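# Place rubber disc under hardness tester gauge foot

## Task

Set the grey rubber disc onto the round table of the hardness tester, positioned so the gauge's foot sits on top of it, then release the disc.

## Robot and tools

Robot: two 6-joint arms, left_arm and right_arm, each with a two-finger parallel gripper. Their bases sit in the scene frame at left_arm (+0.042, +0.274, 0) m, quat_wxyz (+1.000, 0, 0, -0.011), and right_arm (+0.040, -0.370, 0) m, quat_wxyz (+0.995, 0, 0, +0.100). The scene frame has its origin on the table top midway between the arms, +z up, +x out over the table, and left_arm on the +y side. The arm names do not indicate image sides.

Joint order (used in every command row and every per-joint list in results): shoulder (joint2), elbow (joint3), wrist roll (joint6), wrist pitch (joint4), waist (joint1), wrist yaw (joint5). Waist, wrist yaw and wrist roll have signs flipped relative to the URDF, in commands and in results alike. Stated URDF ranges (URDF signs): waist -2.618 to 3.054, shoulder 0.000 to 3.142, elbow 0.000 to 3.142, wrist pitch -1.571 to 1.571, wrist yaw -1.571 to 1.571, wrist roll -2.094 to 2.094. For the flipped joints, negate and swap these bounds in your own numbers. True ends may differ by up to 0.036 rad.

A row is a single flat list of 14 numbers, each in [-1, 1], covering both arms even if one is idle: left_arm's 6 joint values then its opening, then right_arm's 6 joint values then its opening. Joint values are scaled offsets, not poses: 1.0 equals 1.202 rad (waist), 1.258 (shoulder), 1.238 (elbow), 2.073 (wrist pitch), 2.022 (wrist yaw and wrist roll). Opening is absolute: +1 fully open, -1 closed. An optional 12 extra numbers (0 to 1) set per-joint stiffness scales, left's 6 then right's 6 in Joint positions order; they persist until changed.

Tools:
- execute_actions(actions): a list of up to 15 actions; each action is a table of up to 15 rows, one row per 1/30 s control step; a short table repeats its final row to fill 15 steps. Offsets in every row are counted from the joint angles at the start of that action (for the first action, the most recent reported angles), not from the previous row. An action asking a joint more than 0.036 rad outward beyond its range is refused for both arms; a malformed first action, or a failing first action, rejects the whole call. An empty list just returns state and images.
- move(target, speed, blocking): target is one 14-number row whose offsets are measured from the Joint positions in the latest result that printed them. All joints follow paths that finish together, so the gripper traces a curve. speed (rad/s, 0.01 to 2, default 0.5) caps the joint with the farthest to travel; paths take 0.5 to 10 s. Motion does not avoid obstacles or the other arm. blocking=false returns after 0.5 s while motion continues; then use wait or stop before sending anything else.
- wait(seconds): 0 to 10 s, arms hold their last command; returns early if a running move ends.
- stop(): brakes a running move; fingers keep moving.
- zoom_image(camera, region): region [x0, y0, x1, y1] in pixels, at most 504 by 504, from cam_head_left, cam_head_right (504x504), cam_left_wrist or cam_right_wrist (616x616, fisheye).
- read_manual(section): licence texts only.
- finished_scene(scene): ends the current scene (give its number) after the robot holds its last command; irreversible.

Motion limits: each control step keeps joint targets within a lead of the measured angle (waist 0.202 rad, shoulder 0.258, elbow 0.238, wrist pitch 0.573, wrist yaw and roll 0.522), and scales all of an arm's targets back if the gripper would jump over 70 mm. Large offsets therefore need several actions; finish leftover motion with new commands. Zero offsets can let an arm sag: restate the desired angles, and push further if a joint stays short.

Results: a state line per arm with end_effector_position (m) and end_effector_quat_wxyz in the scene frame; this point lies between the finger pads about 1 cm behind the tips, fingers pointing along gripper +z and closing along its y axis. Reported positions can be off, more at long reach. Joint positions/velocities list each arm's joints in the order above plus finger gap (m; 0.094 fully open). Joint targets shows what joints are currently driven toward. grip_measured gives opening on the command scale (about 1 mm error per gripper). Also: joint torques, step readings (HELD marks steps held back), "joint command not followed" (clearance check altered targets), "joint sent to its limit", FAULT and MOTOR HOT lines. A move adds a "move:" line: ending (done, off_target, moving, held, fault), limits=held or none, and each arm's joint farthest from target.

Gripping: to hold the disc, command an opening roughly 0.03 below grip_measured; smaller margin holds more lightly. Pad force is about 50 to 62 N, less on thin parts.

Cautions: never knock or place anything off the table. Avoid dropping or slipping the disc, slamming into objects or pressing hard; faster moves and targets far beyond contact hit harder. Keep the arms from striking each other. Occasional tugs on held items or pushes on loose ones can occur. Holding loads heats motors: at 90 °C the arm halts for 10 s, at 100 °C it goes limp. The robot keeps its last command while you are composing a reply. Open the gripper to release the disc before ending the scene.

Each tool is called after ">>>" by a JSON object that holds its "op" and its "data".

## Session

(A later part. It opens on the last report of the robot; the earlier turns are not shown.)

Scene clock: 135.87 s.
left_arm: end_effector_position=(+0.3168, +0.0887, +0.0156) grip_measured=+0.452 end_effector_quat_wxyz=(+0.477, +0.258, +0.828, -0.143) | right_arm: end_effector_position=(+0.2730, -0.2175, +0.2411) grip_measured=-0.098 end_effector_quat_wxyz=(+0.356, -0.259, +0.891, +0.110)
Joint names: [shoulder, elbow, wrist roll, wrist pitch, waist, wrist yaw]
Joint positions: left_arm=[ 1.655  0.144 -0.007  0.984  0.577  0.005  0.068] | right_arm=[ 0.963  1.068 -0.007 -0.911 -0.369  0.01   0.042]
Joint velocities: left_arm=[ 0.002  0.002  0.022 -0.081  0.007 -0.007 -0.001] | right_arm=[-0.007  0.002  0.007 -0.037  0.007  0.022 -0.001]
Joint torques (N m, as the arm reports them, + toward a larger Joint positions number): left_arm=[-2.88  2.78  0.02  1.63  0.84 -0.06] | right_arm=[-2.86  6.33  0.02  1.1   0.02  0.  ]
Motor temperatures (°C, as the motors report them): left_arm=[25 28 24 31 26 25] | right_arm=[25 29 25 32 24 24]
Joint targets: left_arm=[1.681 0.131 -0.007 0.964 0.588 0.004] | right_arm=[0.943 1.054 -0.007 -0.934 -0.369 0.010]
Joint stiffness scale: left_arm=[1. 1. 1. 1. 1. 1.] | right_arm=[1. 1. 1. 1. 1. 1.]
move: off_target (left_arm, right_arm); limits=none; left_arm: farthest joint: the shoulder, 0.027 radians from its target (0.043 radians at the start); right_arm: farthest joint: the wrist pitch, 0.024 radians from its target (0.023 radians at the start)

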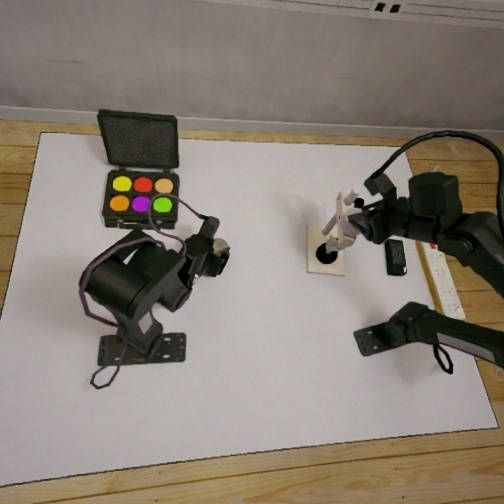

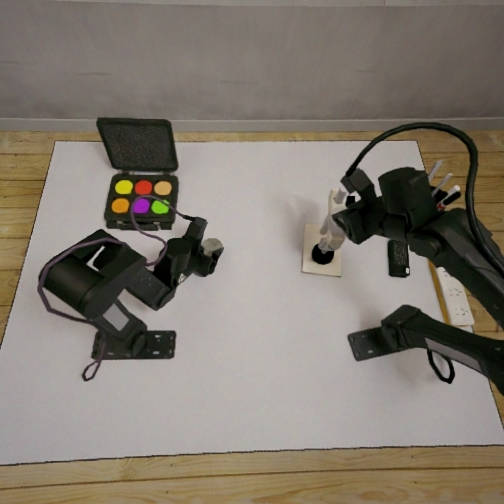

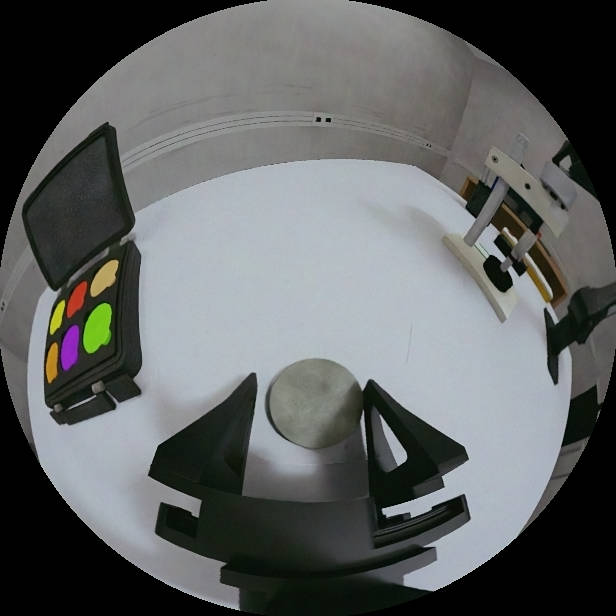

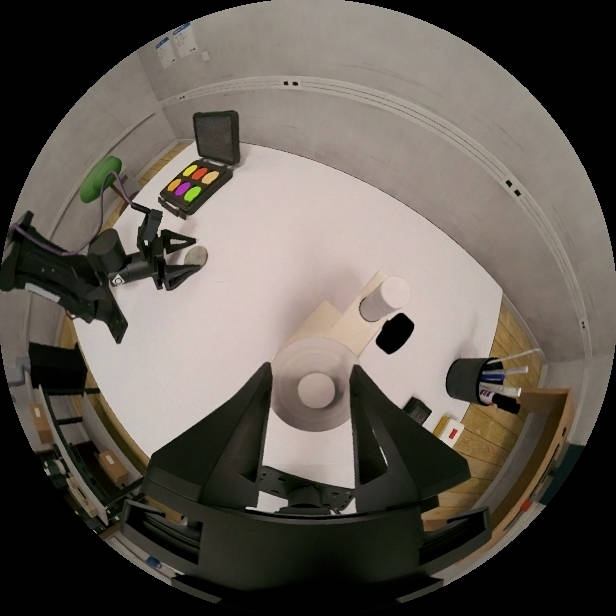

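>>> {"op": "move", "data": {"target": [0.01,0,0,0,0,0,0.08, -0.016,-0.024,0,-0.012,0,0,-0.35], "speed": 0.06}}

Scene clock: 140.80 s.
left_arm: end_effector_position=(+0.3169, +0.0882, +0.0161) grip_measured=+0.181 end_effector_quat_wxyz=(+0.478, +0.258, +0.827, -0.145) | right_arm: end_effector_position=(+0.2724, -0.2178, +0.2376) grip_measured=-0.348 end_effector_quat_wxyz=(+0.353, -0.259, +0.892, +0.109)
Joint names: [shoulder, elbow, wrist roll, wrist pitch, waist, wrist yaw]
Joint positions: left_arm=[ 1.655  0.144 -0.007  0.987  0.577  0.003  0.056] | right_arm=[ 0.963  1.058 -0.007 -0.91  -0.369  0.01   0.031]
Joint velocities: left_arm=[-0.012 -0.002 -0.007 -0.037 -0.002  0.051 -0.   ] | right_arm=[ 0.002 -0.002  0.037  0.007 -0.002  0.037  0.   ]
Joint torques (N m, as the arm reports them, + toward a larger Joint positions number): left_arm=[-3.91  3.83  0.02  1.8  -0.07 -0.02] | right_arm=[-2.81  5.72  0.03  1.07  0.01  0.01]
Motor temperatures (°C, as the motors report them): left_arm=[25 28 24 31 26 25] | right_arm=[25 29 25 32 24 24]
Joint targets: left_arm=[1.668 0.144 -0.007 0.984 0.577 0.005] | right_arm=[0.943 1.038 -0.007 -0.936 -0.369 0.010]
Joint stiffness scale: left_arm=[1. 1. 1. 1. 1. 1.] | right_arm=[1. 1. 1. 1. 1. 1.]
move: off_target (right_arm); limits=none; left_arm: farthest joint: the shoulder, 0.013 radians from its target (0.013 radians at the start); right_arm: farthest joint: the wrist pitch, 0.026 radians from its target (0.025 radians at the start)

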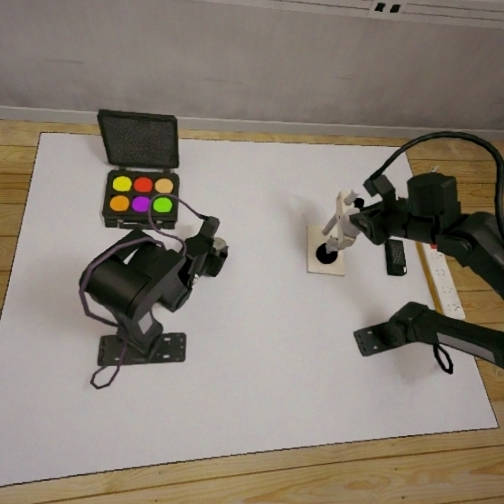

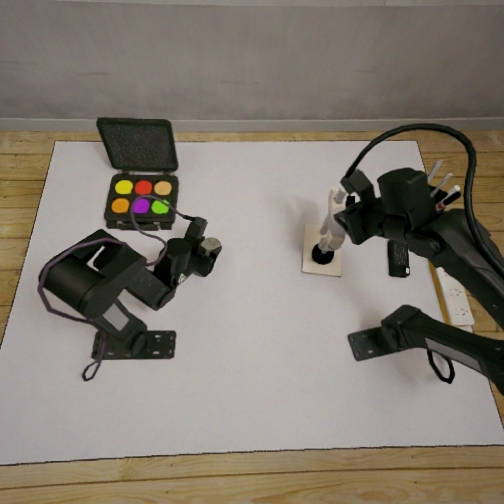

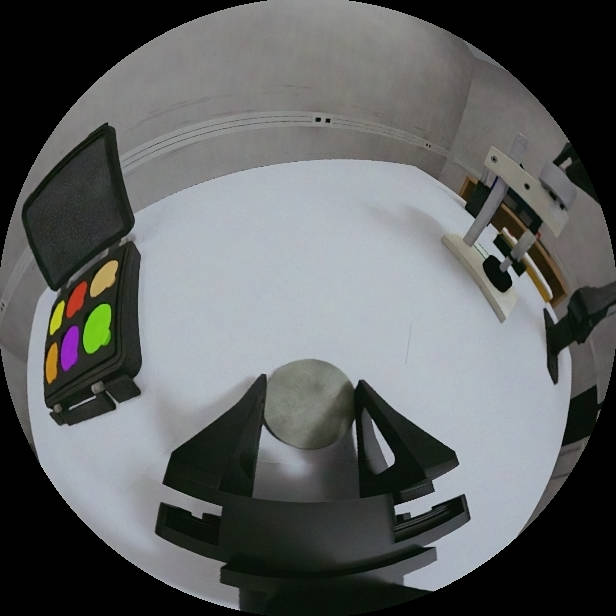

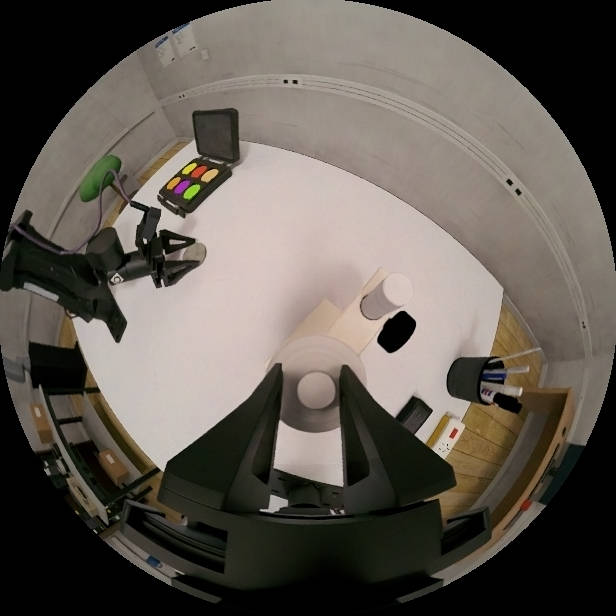

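>>> {"op": "move", "data": {"target": [-0.04,0.03,0,0,0,0,0.14, -0.01,0,0,0,0,0,-0.7], "speed": 0.1}}

Scene clock: 147.10 s.
left_arm: end_effector_position=(+0.3225, +0.0845, +0.0270) grip_measured=+0.181 end_effector_quat_wxyz=(+0.493, +0.255, +0.819, -0.149) | right_arm: end_effector_position=(+0.2742, -0.2198, +0.2380) grip_measured=-0.650 end_effector_quat_wxyz=(+0.355, -0.256, +0.893, +0.104)
Joint names: [shoulder, elbow, wrist roll, wrist pitch, waist, wrist yaw]
Joint positions: left_arm=[ 1.632  0.156 -0.007  0.986  0.577  0.003  0.056] | right_arm=[ 0.963  1.058 -0.007 -0.908 -0.366 -0.     0.016]
Joint velocities: left_arm=[-0.007 -0.002 -0.081  0.066  0.002  0.11   0.001] | right_arm=[ 0.002 -0.012  0.007 -0.007  0.002 -0.022 -0.001]
Joint torques (N m, as the arm reports them, + toward a larger Joint positions number): left_arm=[-6.92  5.98  0.03  1.88 -0.06 -0.03] | right_arm=[-2.28  7.48  0.03  1.26 -0.21  0.11]
Motor temperatures (°C, as the motors report them): left_arm=[25 28 24 31 26 25] | right_arm=[25 29 25 32 24 24]
Joint targets: left_arm=[1.605 0.181 -0.007 0.987 0.577 0.003] | right_arm=[0.950 1.058 -0.007 -0.910 -0.369 0.010]
Joint stiffness scale: left_arm=[1. 1. 1. 1. 1. 1.] | right_arm=[1. 1. 1. 1. 1. 1.]
move: off_target (left_arm); limits=none; left_arm: farthest joint: the shoulder, 0.027 radians from its target (0.050 radians at the start); right_arm: farthest joint: the shoulder, 0.013 radians from its target (0.013 radians at the start)

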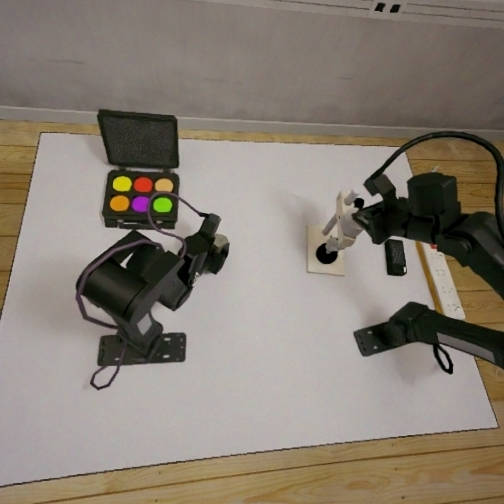

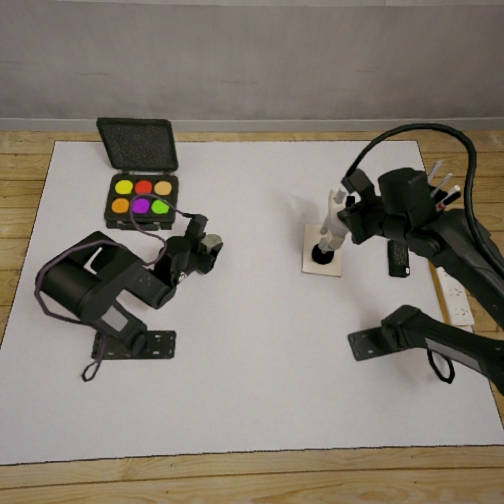

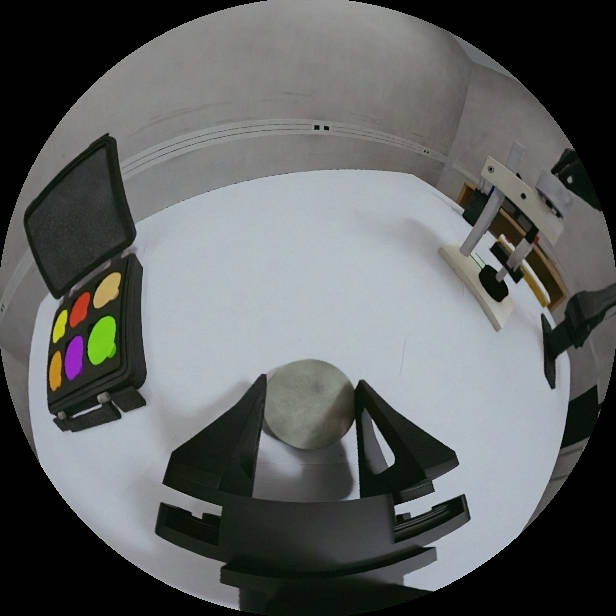

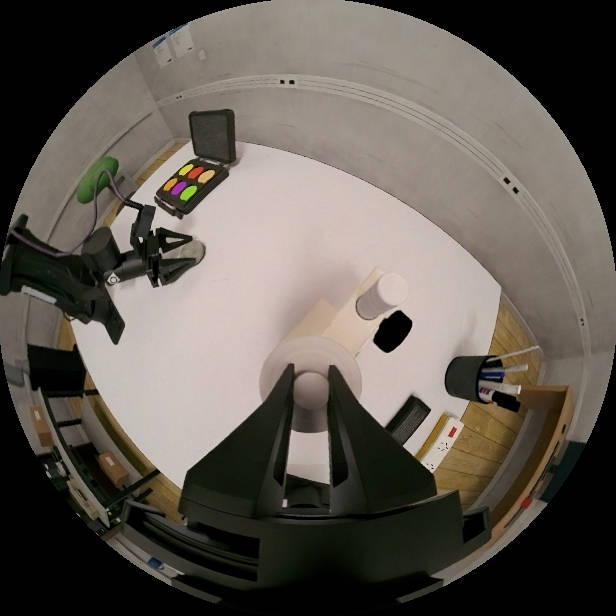

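>>> {"op": "move", "data": {"target": [0.195,0.335,0,-0.015,0.455,0,0.14, 0.0,0.08,0,0.02,0,0,-0.7], "speed": 0.35}}

Scene clock: 154.07 s.
left_arm: end_effector_position=(+0.2299, -0.1338, +0.0647) grip_measured=+0.181 end_effector_quat_wxyz=(+0.484, +0.445, +0.688, -0.308) | right_arm: end_effector_position=(+0.2745, -0.2196, +0.2421) grip_measured=-0.650 end_effector_quat_wxyz=(+0.346, -0.257, +0.897, +0.102)
Joint names: [shoulder, elbow, wrist roll, wrist pitch, waist, wrist yaw]
Joint positions: left_arm=[ 1.86   0.546 -0.007  0.965  1.121  0.002  0.056] | right_arm=[ 0.988  1.1   -0.007 -0.944 -0.366 -0.     0.016]
Joint velocities: left_arm=[-0.012 -0.007  0.007 -0.037 -0.007  0.095 -0.   ] | right_arm=[ 0.002 -0.002  0.037  0.037  0.012 -0.022 -0.   ]
Joint torques (N m, as the arm reports them, + toward a larger Joint positions number): left_arm=[-6.74  7.1   0.03  1.79  0.36 -0.01] | right_arm=[-3.3  12.4   0.02  1.9   0.06 -0.01]
Motor temperatures (°C, as the motors report them): left_arm=[26 29 24 31 26 25] | right_arm=[25 30 25 33 24 24]
Joint targets: left_arm=[1.878 0.571 -0.007 0.955 1.124 0.003] | right_arm=[0.963 1.157 -0.007 -0.866 -0.366 -0.000]
Joint stiffness scale: left_arm=[1. 1. 1. 1. 1. 1.] | right_arm=[1. 1. 1. 1. 1. 1.]
move: off_target (left_arm, right_arm); limits=none; left_arm: farthest joint: the elbow, 0.025 radians from its target (0.414 radians at the start); right_arm: farthest joint: the wrist pitch, 0.078 radians from its target (0.041 radians at the start)

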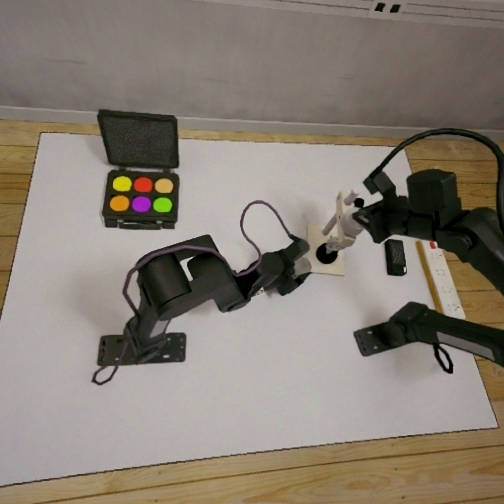

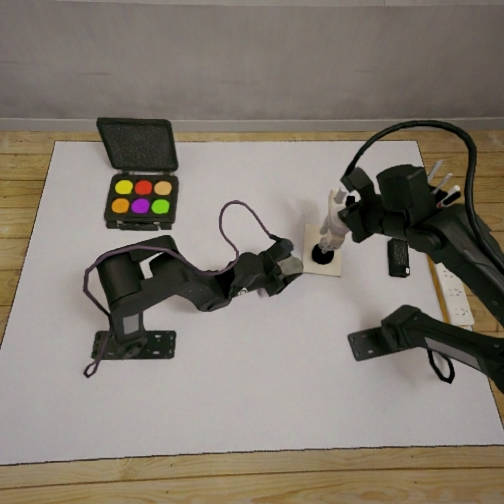

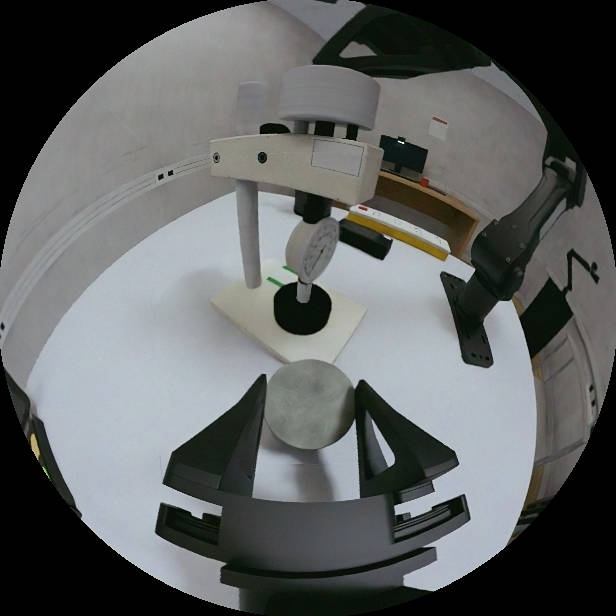

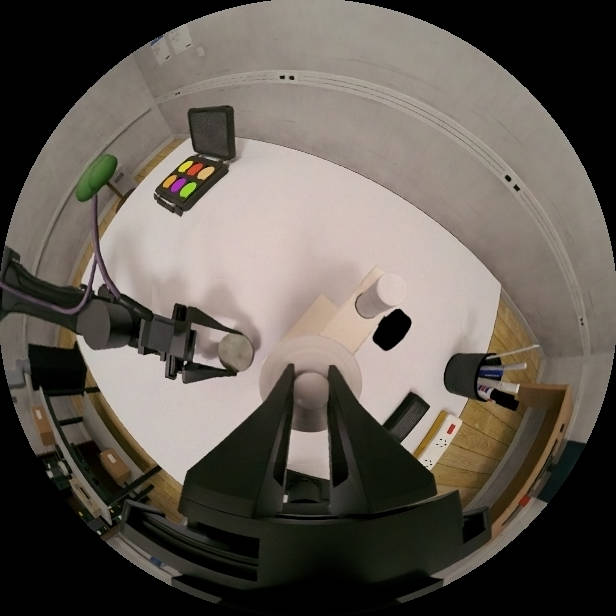

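>>> {"op": "execute_actions", "data": {"actions": [[[0.014,0.02,0,-0.005,0,0,0.14,-0.02,0.05,0,0.038,0,0,-0.7],[0.014,0.02,0,-0.005,0,0,0.14,-0.019,0.055,0,0.037,0,0,-0.7],[0.014,0.02,0,-0.005,0,0,0.14,-0.018,0.06,0,0.036,0,0,-0.7],[0.014,0.02,0,-0.005,0,0,0.14,-0.016,0.066,0,0.035,0,0,-0.7],[0.014,0.02,0,-0.005,0,0,0.14,-0.015,0.072,0,0.034,0,0,-0.7],[0.014,0.02,0,-0.005,0,0,0.14,-0.013,0.078,0,0.033,0,0,-0.7],[0.014,0.02,0,-0.005,0,0,0.14,-0.012,0.084,0,0.032,0,0,-0.7],[0.014,0.02,0,-0.005,0,0,0.14,-0.01,0.09,0,0.031,0,0,-0.7],[0.014,0.02,0,-0.005,0,0,0.14,-0.009,0.096,0,0.03,0,0,-0.7],[0.014,0.02,0,-0.005,0,0,0.14,-0.007,0.102,0,0.029,0,0,-0.7],[0.014,0.02,0,-0.005,0,0,0.14,-0.006,0.108,0,0.028,0,0,-0.7],[0.014,0.02,0,-0.005,0,0,0.14,-0.004,0.113,0,0.027,0,0,-0.7],[0.014,0.02,0,-0.005,0,0,0.14,-0.003,0.118,0,0.026,0,0,-0.7],[0.014,0.02,0,-0.005,0,0,0.14,-0.001,0.122,0,0.025,0,0,-0.7],[0.014,0.02,0,-0.005,0,0,0.14,0,0.125,0,0.025,0,0,-0.7]]]}}

>>> {"op": "wait", "data": {"seconds": 0.5}}

>>> {"op": "zoom_image", "data": {"camera": "cam_left_wrist", "region": [190, 50, 430, 400]}}

Scene clock: 163.07 s.
left_arm: end_effector_position=(+0.2299, -0.1337, +0.0644) grip_measured=+0.181 end_effector_quat_wxyz=(+0.483, +0.445, +0.688, -0.307) | right_arm: end_effector_position=(+0.2744, -0.2197, +0.2574) grip_measured=-0.650 end_effector_quat_wxyz=(+0.343, -0.257, +0.898, +0.101)
Joint names: [shoulder, elbow, wrist roll, wrist pitch, waist, wrist yaw]
Joint positions: left_arm=[ 1.86   0.546 -0.007  0.964  1.121  0.002  0.056] | right_arm=[ 1.015  1.18  -0.007 -1.003 -0.366 -0.001  0.016]
Joint velocities: left_arm=[-0.002 -0.002  0.007  0.066  0.012 -0.022 -0.   ] | right_arm=[ 0.09   0.105  0.11  -0.183  0.007 -0.022  0.   ]
Joint torques (N m, as the arm reports them, + toward a larger Joint positions number): left_arm=[-6.73  7.02  0.02  1.84 -0.06 -0.03] | right_arm=[-3.99 13.13  0.03  2.31  0.01  0.02]
Motor temperatures (°C, as the motors report them): left_arm=[26 29 24 31 26 25] | right_arm=[25 32 25 36 24 24]
Joint targets: left_arm=[1.878 0.571 -0.007 0.954 1.121 0.002] | right_arm=[0.988 1.254 -0.007 -0.892 -0.366 -0.000]
Joint stiffness scale: left_arm=[1. 1. 1. 1. 1. 1.] | right_arm=[1. 1. 1. 1. 1. 1.]
Step readings (joint positions):
0: left_arm=[1.860 0.546 -0.007 0.965 1.121 0.002] | right_arm=[0.988 1.100 -0.007 -0.944 -0.366 -0.000]
1: left_arm=[1.860 0.546 -0.007 0.965 1.121 0.002] | right_arm=[0.988 1.100 -0.007 -0.944 -0.366 -0.000]
2: left_arm=[1.860 0.546 -0.007 0.964 1.121 0.002] | right_arm=[0.988 1.101 -0.007 -0.945 -0.366 -0.000]
4: left_arm=[1.860 0.546 -0.007 0.964 1.121 0.002] | right_arm=[0.992 1.109 -0.007 -0.952 -0.366 -0.000]
8: left_arm=[1.860 0.546 -0.007 0.964 1.121 0.002] | right_arm=[1.001 1.135 -0.007 -0.971 -0.366 -0.000]
15: Joint positions above

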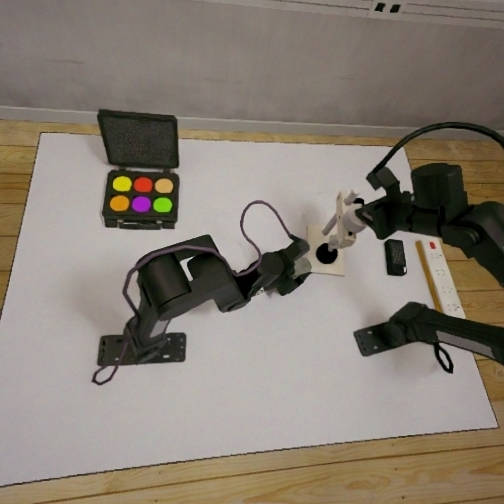

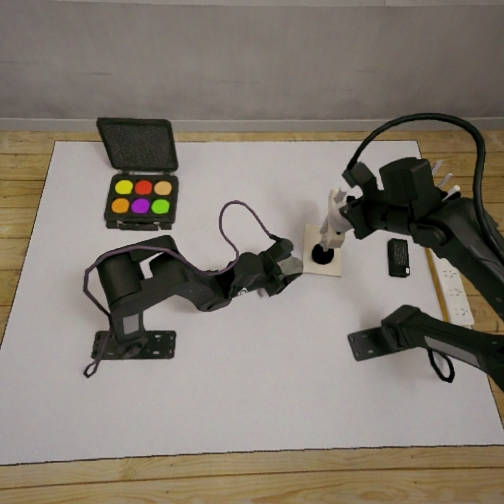

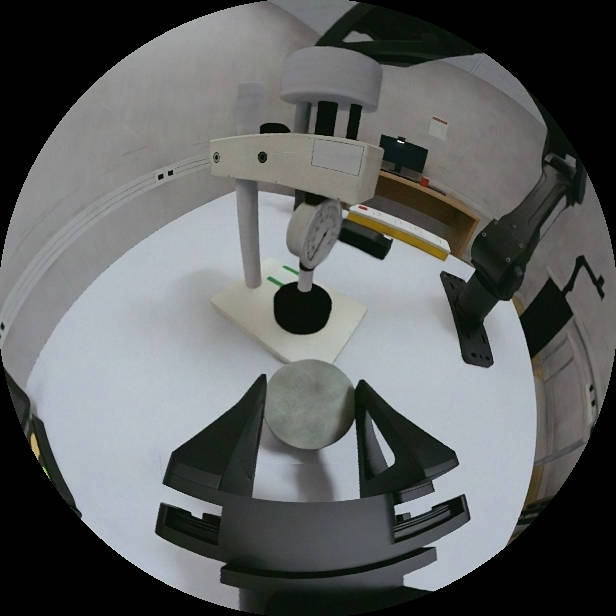

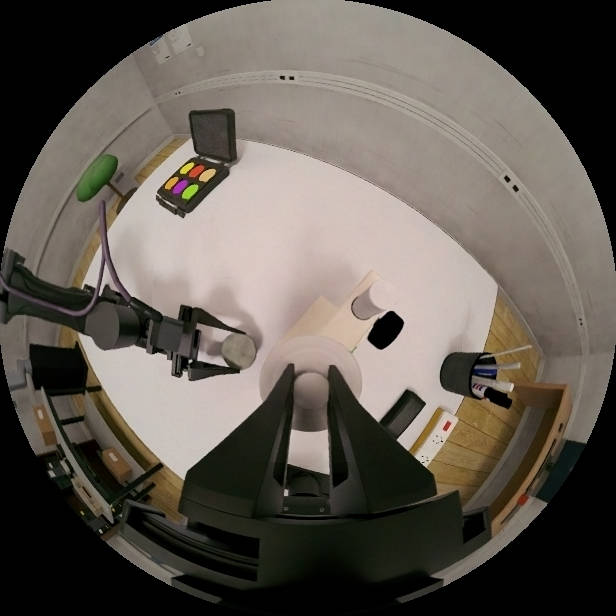

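Scene clock: 163.57 s.
left_arm: end_effector_position=(+0.2299, -0.1337, +0.0644) grip_measured=+0.181 end_effector_quat_wxyz=(+0.483, +0.445, +0.688, -0.307) | right_arm: end_effector_position=(+0.2744, -0.2197, +0.2574) grip_measured=-0.650 end_effector_quat_wxyz=(+0.341, -0.257, +0.899, +0.100)
Joint names: [shoulder, elbow, wrist roll, wrist pitch, waist, wrist yaw]
Joint positions: left_arm=[ 1.86   0.546 -0.007  0.964  1.121  0.002  0.056] | right_arm=[ 1.02   1.186 -0.007 -1.011 -0.366 -0.001  0.016]
Joint velocities: left_arm=[-0.027 -0.007  0.007 -0.022 -0.022  0.11  -0.001] | right_arm=[-0.012 -0.002 -0.022 -0.022  0.007  0.051  0.001]
Joint torques (N m, as the arm reports them, + toward a larger Joint positions number): left_arm=[-6.75  7.02  0.02  1.83 -0.05 -0.04] | right_arm=[-3.98 13.11  0.02  2.22 -0.01  0.  ]
Motor temperatures (°C, as the motors report them): left_arm=[26 29 24 31 26 25] | right_arm=[25 32 25 36 24 24]
Joint targets: left_arm=[1.878 0.571 -0.007 0.954 1.121 0.002] | right_arm=[0.988 1.254 -0.007 -0.892 -0.366 -0.000]
Joint stiffness scale: left_arm=[1. 1. 1. 1. 1. 1.] | right_arm=[1. 1. 1. 1. 1. 1.]
wait: 0.50 s; at rest by 0.23 s

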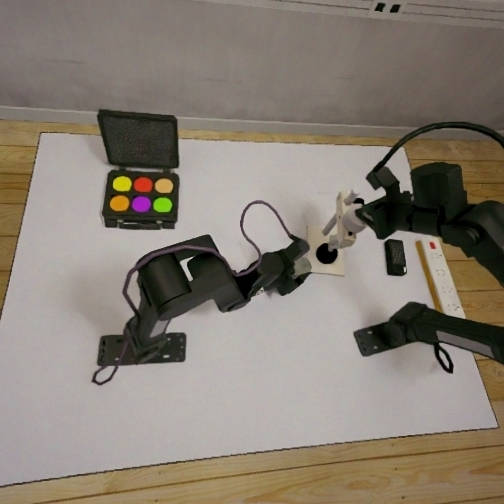

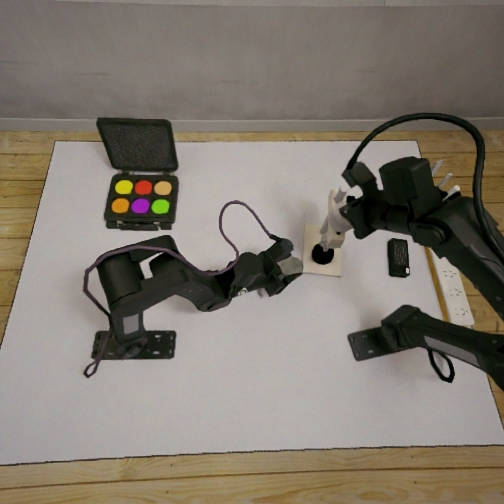

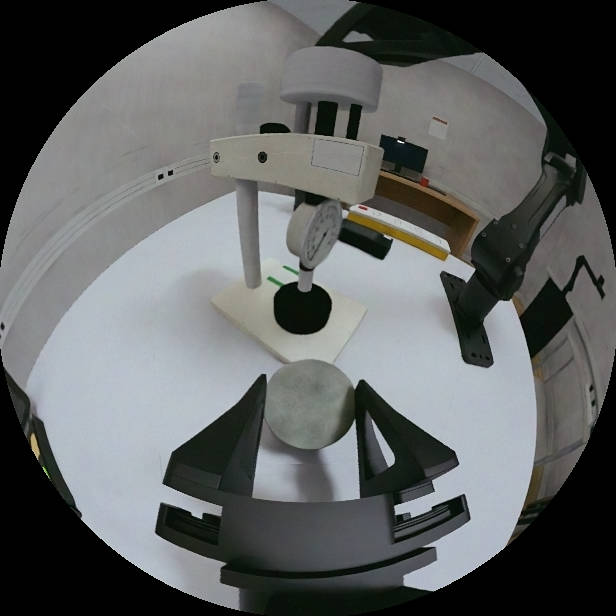

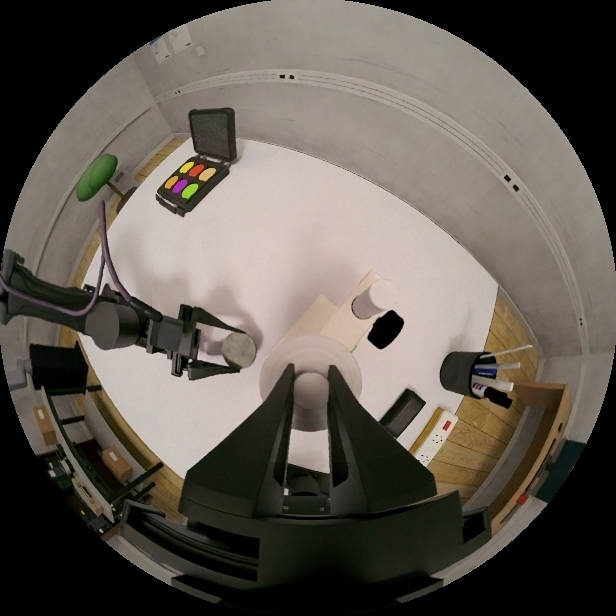

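Region (190, 50, 430, 400) of cam_left_wrist's 616x616 image, scaled by 1.440, with more detail than that image has; it fills the left 346 columns of this view, and the rest is white.

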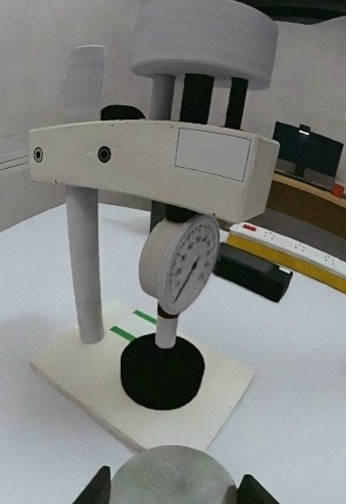

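>>> {"op": "execute_actions", "data": {"actions": [[[0.018,0.024,0,0,-0.002,0,0.14,-0.025,0.05,0,0.057,0,0,-0.7],[0.024,0.03,0,0,-0.004,0,0.14,-0.025,0.05,0,0.057,0,0,-0.7],[0.032,0.038,0,0,-0.006,0,0.14,-0.025,0.05,0,0.057,0,0,-0.7],[0.042,0.048,0,0,-0.008,0,0.14,-0.025,0.05,0,0.057,0,0,-0.7],[0.053,0.059,0,0,-0.01,0,0.14,-0.025,0.05,0,0.057,0,0,-0.7],[0.064,0.07,0,0,-0.012,0,0.14,-0.025,0.05,0,0.057,0,0,-0.7],[0.076,0.082,0,0,-0.014,0,0.14,-0.025,0.05,0,0.057,0,0,-0.7],[0.088,0.094,0,0,-0.016,0,0.14,-0.025,0.05,0,0.057,0,0,-0.7],[0.1,0.106,0,0,-0.018,0,0.14,-0.025,0.05,0,0.057,0,0,-0.7],[0.112,0.117,0,0,-0.02,0,0.14,-0.025,0.05,0,0.057,0,0,-0.7],[0.123,0.128,0,0,-0.022,0,0.14,-0.025,0.05,0,0.057,0,0,-0.7],[0.133,0.138,0,0,-0.023,0,0.14,-0.025,0.05,0,0.057,0,0,-0.7],[0.141,0.146,0,0,-0.024,0,0.14,-0.025,0.05,0,0.057,0,0,-0.7],[0.146,0.151,0,0,-0.025,0,0.14,-0.025,0.05,0,0.057,0,0,-0.7],[0.149,0.154,0,0,-0.025,0,0.14,-0.025,0.05,0,0.057,0,0,-0.7]]]}}

>>> {"op": "wait", "data": {"seconds": 0.5}}

Scene clock: 181.40 s.
left_arm: end_effector_position=(+0.2549, -0.1635, +0.0460) grip_measured=+0.181 end_effector_quat_wxyz=(+0.484, +0.439, +0.695, -0.300) | right_arm: end_effector_position=(+0.2744, -0.2197, +0.2574) grip_measured=-0.650 end_effector_quat_wxyz=(+0.341, -0.257, +0.899, +0.100)
Joint names: [shoulder, elbow, wrist roll, wrist pitch, waist, wrist yaw]
Joint positions: left_arm=[ 2.024  0.701 -0.007  0.964  1.099  0.002  0.056] | right_arm=[ 1.02   1.186 -0.007 -1.011 -0.366 -0.001  0.016]
Joint velocities: left_arm=[ 0.227  0.227  0.066 -0.037 -0.051  0.051  0.001] | right_arm=[ 0.012  0.007  0.022 -0.037  0.007  0.022  0.   ]
Joint torques (N m, as the arm reports them, + toward a larger Joint positions number): left_arm=[-8.84  6.86  0.03  1.92 -0.56 -0.03] | right_arm=[-3.88 12.59  0.03  2.21  0.    0.  ]
Motor temperatures (°C, as the motors report them): left_arm=[26 30 24 32 26 25] | right_arm=[26 35 25 41 24 24]
Joint targets: left_arm=[2.048 0.736 -0.007 0.964 1.091 0.002] | right_arm=[0.989 1.248 -0.007 -0.892 -0.366 -0.001]
Joint stiffness scale: left_arm=[1. 1. 1. 1. 1. 1.] | right_arm=[1. 1. 1. 1. 1. 1.]
Step readings (joint positions):
0: left_arm=[1.860 0.546 -0.007 0.964 1.121 0.002] | right_arm=[1.020 1.186 -0.007 -1.011 -0.366 -0.001]
1: left_arm=[1.860 0.546 -0.007 0.964 1.121 0.002] | right_arm=[1.020 1.186 -0.007 -1.011 -0.366 -0.001]
2: left_arm=[1.861 0.547 -0.007 0.964 1.121 0.002] | right_arm=[1.020 1.186 -0.007 -1.011 -0.366 -0.001]
4: left_arm=[1.875 0.558 -0.007 0.964 1.121 0.002] | right_arm=[1.020 1.186 -0.007 -1.011 -0.366 -0.001]
8: left_arm=[1.929 0.611 -0.007 0.964 1.117 0.002] | right_arm=[1.020 1.186 -0.007 -1.011 -0.366 -0.001]
15: Joint positions above

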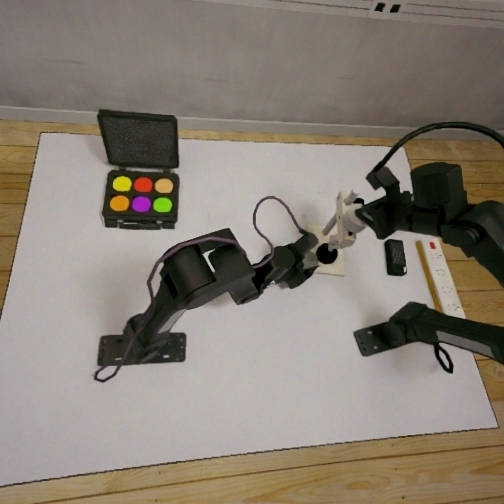

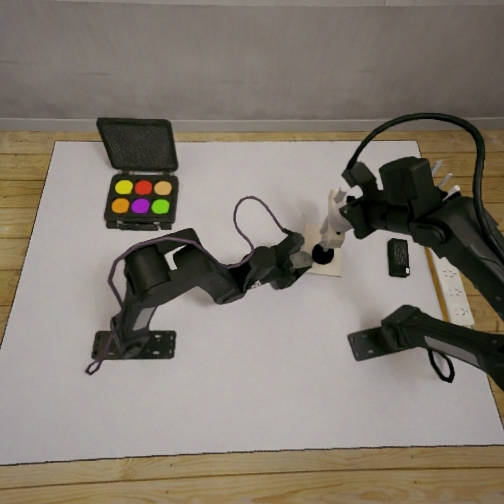

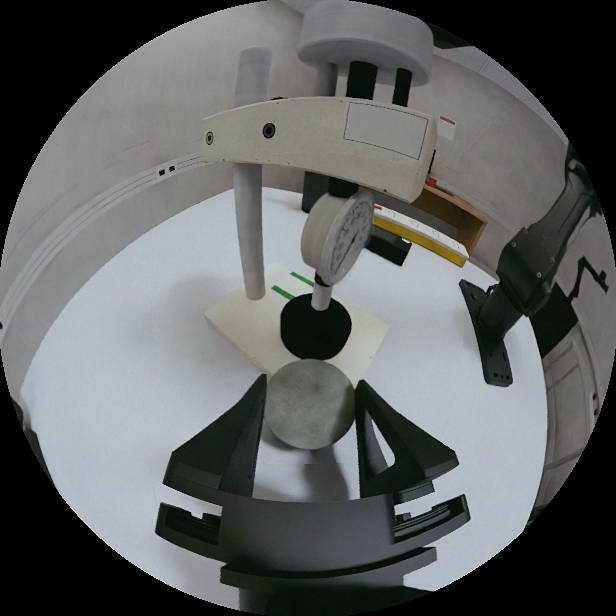

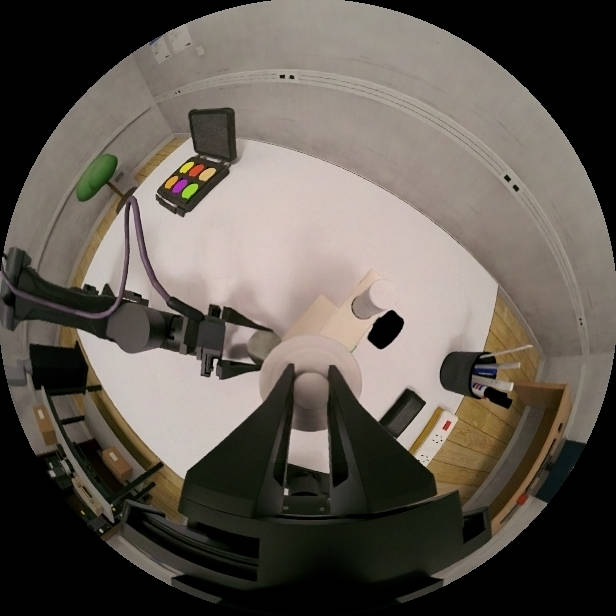

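Scene clock: 181.90 s.
left_arm: end_effector_position=(+0.2562, -0.1648, +0.0436) grip_measured=+0.181 end_effector_quat_wxyz=(+0.483, +0.439, +0.696, -0.299) | right_arm: end_effector_position=(+0.2744, -0.2197, +0.2574) grip_measured=-0.650 end_effector_quat_wxyz=(+0.341, -0.257, +0.899, +0.100)
Joint names: [shoulder, elbow, wrist roll, wrist pitch, waist, wrist yaw]
Joint positions: left_arm=[ 2.035  0.709 -0.007  0.964  1.098  0.002  0.056] | right_arm=[ 1.02   1.186 -0.007 -1.011 -0.366 -0.001  0.016]
Joint velocities: left_arm=[-0.017 -0.012  0.007 -0.051  0.012  0.007 -0.001] | right_arm=[-0.007 -0.002 -0.007 -0.051 -0.002 -0.022 -0.   ]
Joint torques (N m, as the arm reports them, + toward a larger Joint positions number): left_arm=[-8.63  7.12  0.02  1.93 -0.67 -0.03] | right_arm=[-3.89 12.61  0.03  2.2   0.   -0.01]
Motor temperatures (°C, as the motors report them): left_arm=[27 30 24 32 26 25] | right_arm=[26 35 25 41 24 24]
Joint targets: left_arm=[2.048 0.736 -0.007 0.964 1.091 0.002] | right_arm=[0.989 1.248 -0.007 -0.892 -0.366 -0.001]
Joint stiffness scale: left_arm=[1. 1. 1. 1. 1. 1.] | right_arm=[1. 1. 1. 1. 1. 1.]
wait: 0.50 s; at rest by 0.23 s

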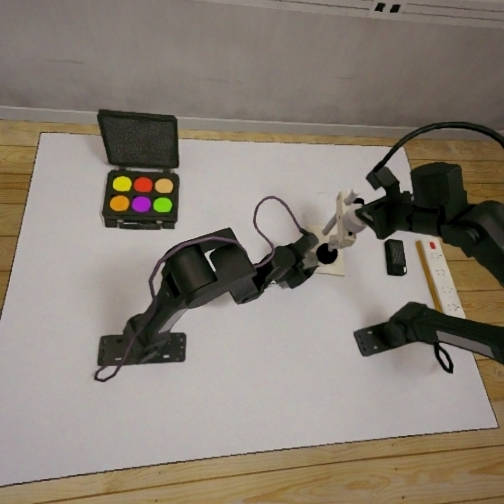

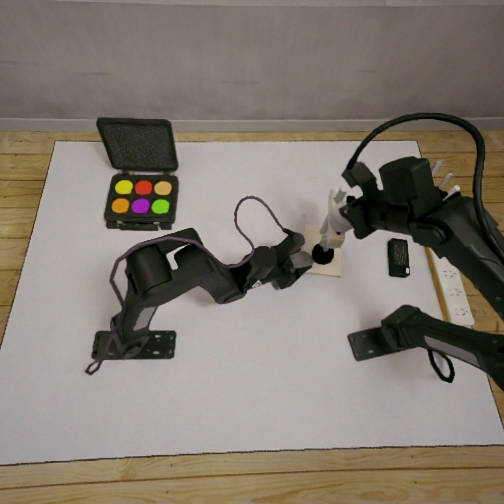

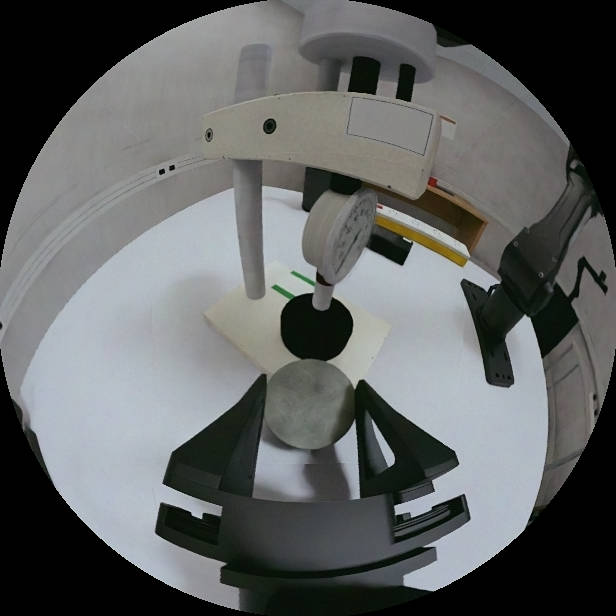

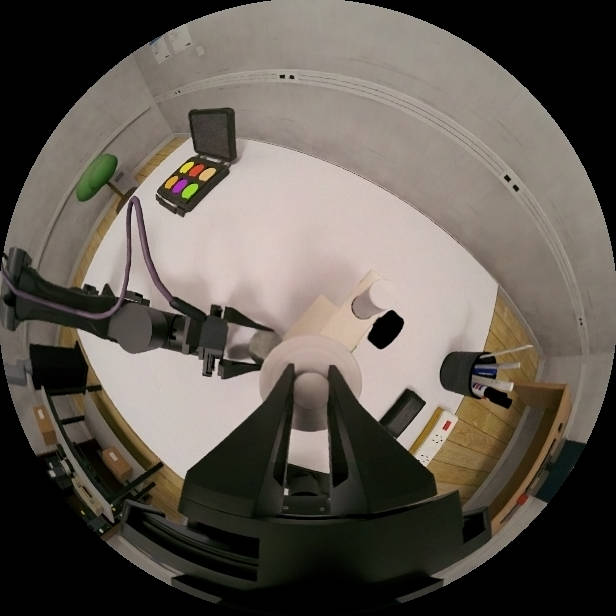

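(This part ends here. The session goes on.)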